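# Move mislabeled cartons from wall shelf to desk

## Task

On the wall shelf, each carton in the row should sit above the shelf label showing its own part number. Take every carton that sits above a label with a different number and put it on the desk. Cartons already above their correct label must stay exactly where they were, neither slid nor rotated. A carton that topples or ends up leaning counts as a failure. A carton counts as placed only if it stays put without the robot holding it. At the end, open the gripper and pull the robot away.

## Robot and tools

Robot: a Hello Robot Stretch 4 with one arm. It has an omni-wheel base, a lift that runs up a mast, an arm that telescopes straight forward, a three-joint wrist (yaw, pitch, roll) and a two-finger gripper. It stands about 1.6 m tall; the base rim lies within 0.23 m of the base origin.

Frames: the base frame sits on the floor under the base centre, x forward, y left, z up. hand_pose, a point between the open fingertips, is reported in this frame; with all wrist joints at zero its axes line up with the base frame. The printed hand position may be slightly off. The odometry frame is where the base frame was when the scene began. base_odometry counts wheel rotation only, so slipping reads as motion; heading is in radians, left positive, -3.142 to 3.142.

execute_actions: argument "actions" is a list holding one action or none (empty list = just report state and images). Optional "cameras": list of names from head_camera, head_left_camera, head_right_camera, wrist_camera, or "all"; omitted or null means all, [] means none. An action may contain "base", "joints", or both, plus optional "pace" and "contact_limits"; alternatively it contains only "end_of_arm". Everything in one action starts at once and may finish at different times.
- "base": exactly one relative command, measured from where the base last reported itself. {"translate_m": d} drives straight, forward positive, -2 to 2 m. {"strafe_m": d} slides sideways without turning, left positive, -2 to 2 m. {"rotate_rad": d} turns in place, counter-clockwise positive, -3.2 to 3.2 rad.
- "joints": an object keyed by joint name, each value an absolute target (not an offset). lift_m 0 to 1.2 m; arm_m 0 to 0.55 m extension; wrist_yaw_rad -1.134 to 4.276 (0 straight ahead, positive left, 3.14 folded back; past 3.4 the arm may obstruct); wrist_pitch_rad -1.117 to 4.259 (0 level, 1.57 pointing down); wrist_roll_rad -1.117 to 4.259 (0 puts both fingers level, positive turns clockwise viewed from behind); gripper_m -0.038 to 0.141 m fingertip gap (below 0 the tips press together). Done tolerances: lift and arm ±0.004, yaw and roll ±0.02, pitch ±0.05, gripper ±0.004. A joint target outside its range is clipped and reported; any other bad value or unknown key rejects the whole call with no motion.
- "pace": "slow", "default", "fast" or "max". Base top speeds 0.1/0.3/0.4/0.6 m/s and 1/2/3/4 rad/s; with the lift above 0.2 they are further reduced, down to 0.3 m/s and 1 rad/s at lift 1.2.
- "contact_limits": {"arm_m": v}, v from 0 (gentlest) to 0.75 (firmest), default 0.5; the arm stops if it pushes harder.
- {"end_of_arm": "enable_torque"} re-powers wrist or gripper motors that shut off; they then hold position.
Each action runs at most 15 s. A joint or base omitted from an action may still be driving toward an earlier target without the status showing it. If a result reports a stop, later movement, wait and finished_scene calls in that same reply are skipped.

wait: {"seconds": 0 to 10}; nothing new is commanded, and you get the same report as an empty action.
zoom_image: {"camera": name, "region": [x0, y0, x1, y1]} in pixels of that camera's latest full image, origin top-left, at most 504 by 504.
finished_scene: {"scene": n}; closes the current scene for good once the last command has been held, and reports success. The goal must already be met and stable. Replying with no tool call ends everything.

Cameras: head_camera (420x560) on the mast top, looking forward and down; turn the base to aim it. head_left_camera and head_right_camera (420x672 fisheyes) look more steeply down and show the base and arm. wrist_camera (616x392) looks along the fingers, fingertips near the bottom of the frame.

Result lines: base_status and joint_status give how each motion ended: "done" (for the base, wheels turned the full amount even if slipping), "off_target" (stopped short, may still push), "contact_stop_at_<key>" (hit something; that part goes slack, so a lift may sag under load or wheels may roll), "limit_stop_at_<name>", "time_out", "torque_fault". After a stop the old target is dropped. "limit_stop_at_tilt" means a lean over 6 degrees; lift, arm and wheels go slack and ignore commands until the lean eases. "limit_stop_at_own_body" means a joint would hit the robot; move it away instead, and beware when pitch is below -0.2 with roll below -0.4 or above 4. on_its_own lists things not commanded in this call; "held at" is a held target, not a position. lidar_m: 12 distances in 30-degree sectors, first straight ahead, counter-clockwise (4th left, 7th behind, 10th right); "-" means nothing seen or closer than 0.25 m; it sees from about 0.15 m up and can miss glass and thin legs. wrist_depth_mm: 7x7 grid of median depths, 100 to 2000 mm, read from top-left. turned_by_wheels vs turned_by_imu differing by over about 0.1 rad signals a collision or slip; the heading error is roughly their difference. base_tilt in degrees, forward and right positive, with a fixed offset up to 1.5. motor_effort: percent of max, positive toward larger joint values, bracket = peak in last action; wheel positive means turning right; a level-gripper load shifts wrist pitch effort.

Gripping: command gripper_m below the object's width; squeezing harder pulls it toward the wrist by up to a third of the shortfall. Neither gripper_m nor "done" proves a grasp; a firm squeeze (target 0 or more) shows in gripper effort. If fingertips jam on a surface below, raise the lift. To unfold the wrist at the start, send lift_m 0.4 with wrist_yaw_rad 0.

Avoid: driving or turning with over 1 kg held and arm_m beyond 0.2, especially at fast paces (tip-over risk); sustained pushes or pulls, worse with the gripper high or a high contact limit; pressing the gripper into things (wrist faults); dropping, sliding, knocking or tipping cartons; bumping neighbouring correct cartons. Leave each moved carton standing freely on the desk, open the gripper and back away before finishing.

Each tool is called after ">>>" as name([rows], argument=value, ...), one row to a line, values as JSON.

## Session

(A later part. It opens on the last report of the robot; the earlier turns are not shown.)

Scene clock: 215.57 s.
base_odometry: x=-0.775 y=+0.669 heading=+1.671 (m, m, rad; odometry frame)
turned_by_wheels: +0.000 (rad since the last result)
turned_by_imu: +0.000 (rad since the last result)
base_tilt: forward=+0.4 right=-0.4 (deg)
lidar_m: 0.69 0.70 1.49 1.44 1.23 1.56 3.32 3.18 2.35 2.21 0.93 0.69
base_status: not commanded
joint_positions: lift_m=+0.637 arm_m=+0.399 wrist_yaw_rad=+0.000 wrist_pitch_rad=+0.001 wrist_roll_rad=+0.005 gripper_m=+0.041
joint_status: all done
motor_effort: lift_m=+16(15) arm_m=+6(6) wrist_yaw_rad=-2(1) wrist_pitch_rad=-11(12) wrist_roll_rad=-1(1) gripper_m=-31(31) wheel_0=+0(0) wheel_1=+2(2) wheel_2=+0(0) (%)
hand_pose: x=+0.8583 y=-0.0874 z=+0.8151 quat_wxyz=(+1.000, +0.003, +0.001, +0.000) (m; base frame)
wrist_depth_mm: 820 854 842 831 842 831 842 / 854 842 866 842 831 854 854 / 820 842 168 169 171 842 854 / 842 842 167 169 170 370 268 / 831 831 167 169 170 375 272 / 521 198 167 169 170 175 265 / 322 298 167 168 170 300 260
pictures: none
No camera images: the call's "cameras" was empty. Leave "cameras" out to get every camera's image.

>>> execute_actions([
  {"joints":{"lift_m":0.632},"pace":"slow"},
], cameras=[])

>>> execute_actions([
  {"joints":{"gripper_m":0.135}},
], cameras=[])

>>> execute_actions([
  {"joints":{"arm_m":0.01}},
], cameras=["head_camera"])

>>> execute_actions([
  {"base":{"translate_m":-0.4}},
], cameras=["head_camera"])

Scene clock: 219.87 s.
base_odometry: x=-0.775 y=+0.669 heading=+1.671 (m, m, rad; odometry frame)
turned_by_wheels: +0.000 (rad since the last result)
turned_by_imu: +0.000 (rad since the last result)
base_tilt: forward=+0.4 right=-0.4 (deg)
lidar_m: 0.66 0.71 1.50 1.44 1.25 1.56 3.31 3.18 2.36 2.22 0.94 0.69
base_status: not commanded
joint_positions: lift_m=+0.632 arm_m=+0.399 wrist_yaw_rad=+0.000 wrist_pitch_rad=-0.004 wrist_roll_rad=+0.005 gripper_m=+0.041
joint_status: all done
motor_effort: lift_m=+14(16) arm_m=+6(6) wrist_yaw_rad=-1(2) wrist_pitch_rad=+6(10) wrist_roll_rad=-1(1) gripper_m=-32(31) wheel_0=+0(0) wheel_1=+2(2) wheel_2=+0(0) (%)
hand_pose: x=+0.8583 y=-0.0874 z=+0.8119 quat_wxyz=(+1.000, +0.003, -0.002, +0.000) (m; base frame)
wrist_depth_mm: 842 842 831 831 831 854 842 / 831 842 831 831 854 854 854 / 820 820 168 170 171 842 842 / 831 831 168 169 172 368 268 / 842 842 168 169 171 373 270 / 525 198 167 168 170 174 264 / 324 300 166 168 170 301 258
pictures: none
No camera images: the call's "cameras" was empty. Leave "cameras" out to get every camera's image.

Scene clock: 221.77 s.
base_odometry: x=-0.775 y=+0.669 heading=+1.671 (m, m, rad; odometry frame)
turned_by_wheels: +0.000 (rad since the last result)
turned_by_imu: +0.000 (rad since the last result)
base_tilt: forward=+0.4 right=-0.4 (deg)
lidar_m: 0.69 0.70 1.49 1.44 1.23 1.54 3.30 3.17 2.33 2.21 0.94 0.69
base_status: not commanded
joint_positions: lift_m=+0.632 arm_m=+0.399 wrist_yaw_rad=+0.000 wrist_pitch_rad=+0.000 wrist_roll_rad=+0.005 gripper_m=+0.135
joint_status: all done
motor_effort: lift_m=+16(16) arm_m=+6(6) wrist_yaw_rad=-2(2) wrist_pitch_rad=-6(6) wrist_roll_rad=-1(1) gripper_m=+0(31) wheel_0=+0(0) wheel_1=+2(2) wheel_2=+0(0) (%)
hand_pose: x=+0.8583 y=-0.0874 z=+0.8106 quat_wxyz=(+1.000, +0.003, +0.000, +0.000) (m; base frame)
wrist_depth_mm: 831 831 831 854 842 842 842 / 831 854 854 842 866 854 842 / 831 842 190 193 842 854 286 / 831 831 190 192 193 368 267 / 842 854 191 191 193 351 271 / 504 410 190 191 193 330 272 / 336 310 191 135 193 285 266
pictures: none
No camera images: the call's "cameras" was empty. Leave "cameras" out to get every camera's image.

Scene clock: 224.03 s.
base_odometry: x=-0.775 y=+0.669 heading=+1.671 (m, m, rad; odometry frame)
turned_by_wheels: +0.000 (rad since the last result)
turned_by_imu: +0.000 (rad since the last result)
base_tilt: forward=+0.4 right=-0.4 (deg)
lidar_m: 0.67 0.71 1.51 1.44 1.22 1.54 3.31 3.18 2.35 2.20 0.95 0.69
base_status: not commanded
joint_positions: lift_m=+0.632 arm_m=+0.011 wrist_yaw_rad=+0.000 wrist_pitch_rad=+0.000 wrist_roll_rad=+0.005 gripper_m=+0.135
joint_status: all done
motor_effort: lift_m=+16(16) arm_m=-6(7) wrist_yaw_rad=-1(1) wrist_pitch_rad=-7(7) wrist_roll_rad=-1(1) gripper_m=+1(1) wheel_0=+1(0) wheel_1=+2(2) wheel_2=+0(0) (%)
hand_pose: x=+0.4705 y=-0.0874 z=+0.8104 quat_wxyz=(+1.000, +0.003, +0.000, +0.000) (m; base frame)
wrist_depth_mm: 1229 1229 1205 1229 1182 1182 1229 / 1205 1205 1205 1205 1229 1205 1205 / 1229 1205 1205 1205 1229 1229 1205 / 1205 1205 1205 574 699 569 1205 / 1205 1098 1025 574 647 559 759 / 512 442 488 473 445 442 496 / 1205 798 1205 135 1182 1229 1229
pictures: head_camera
Images, in order (width x height): head_camera 420x560.

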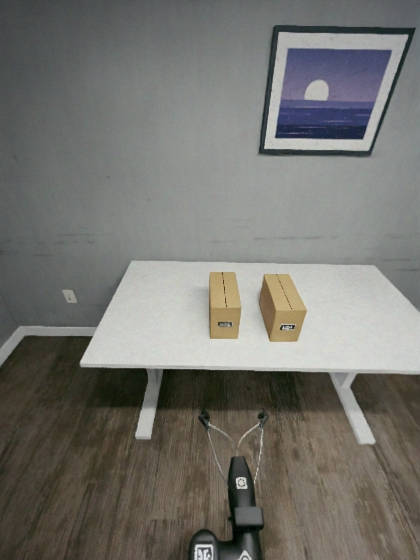

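Scene clock: 226.87 s.
base_odometry: x=-0.735 y=+0.271 heading=+1.671 (m, m, rad; odometry frame)
turned_by_wheels: +0.000 (rad since the last result)
turned_by_imu: +0.000 (rad since the last result)
base_tilt: forward=+0.4 right=-0.5 (deg)
lidar_m: 1.06 1.12 1.51 1.08 1.10 1.61 2.88 2.99 2.35 2.25 2.34 1.12
base_status: done
joint_positions: lift_m=+0.632 arm_m=+0.011 wrist_yaw_rad=+0.000 wrist_pitch_rad=+0.000 wrist_roll_rad=+0.005 gripper_m=+0.135
joint_status: not commanded
motor_effort: lift_m=+16(16) arm_m=-6(6) wrist_yaw_rad=+0(1) wrist_pitch_rad=-7(7) wrist_roll_rad=-1(1) gripper_m=+1(1) wheel_0=-1(6) wheel_1=+0(7) wheel_2=-2(12) (%)
hand_pose: x=+0.4704 y=-0.0874 z=+0.8104 quat_wxyz=(+1.000, +0.003, +0.000, +0.000) (m; base frame)
wrist_depth_mm: 1537 1618 1576 1576 1499 1576 1618 / 1661 1618 1618 1576 1576 1661 1576 / 1618 1618 1576 1576 1576 1618 1661 / 1618 1576 1618 1576 1098 1618 1576 / 1618 1098 1255 960 960 1160 1098 / 1576 1576 1576 1576 1618 1661 1430 / 1618 1576 1576 135 1576 1576 1229
pictures: head_camera
Images, in order (width x height): head_camera 420x560.

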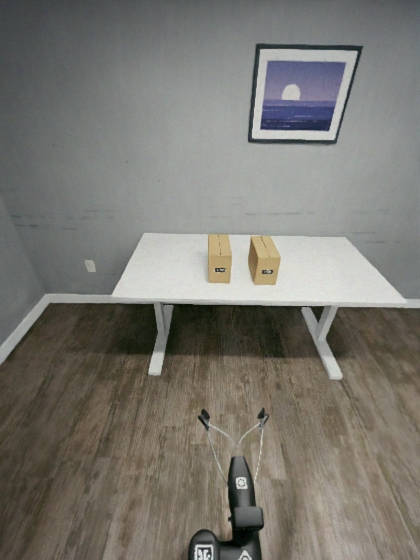

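>>> finished_scene(scene=1)

The scene is finished: the task was done.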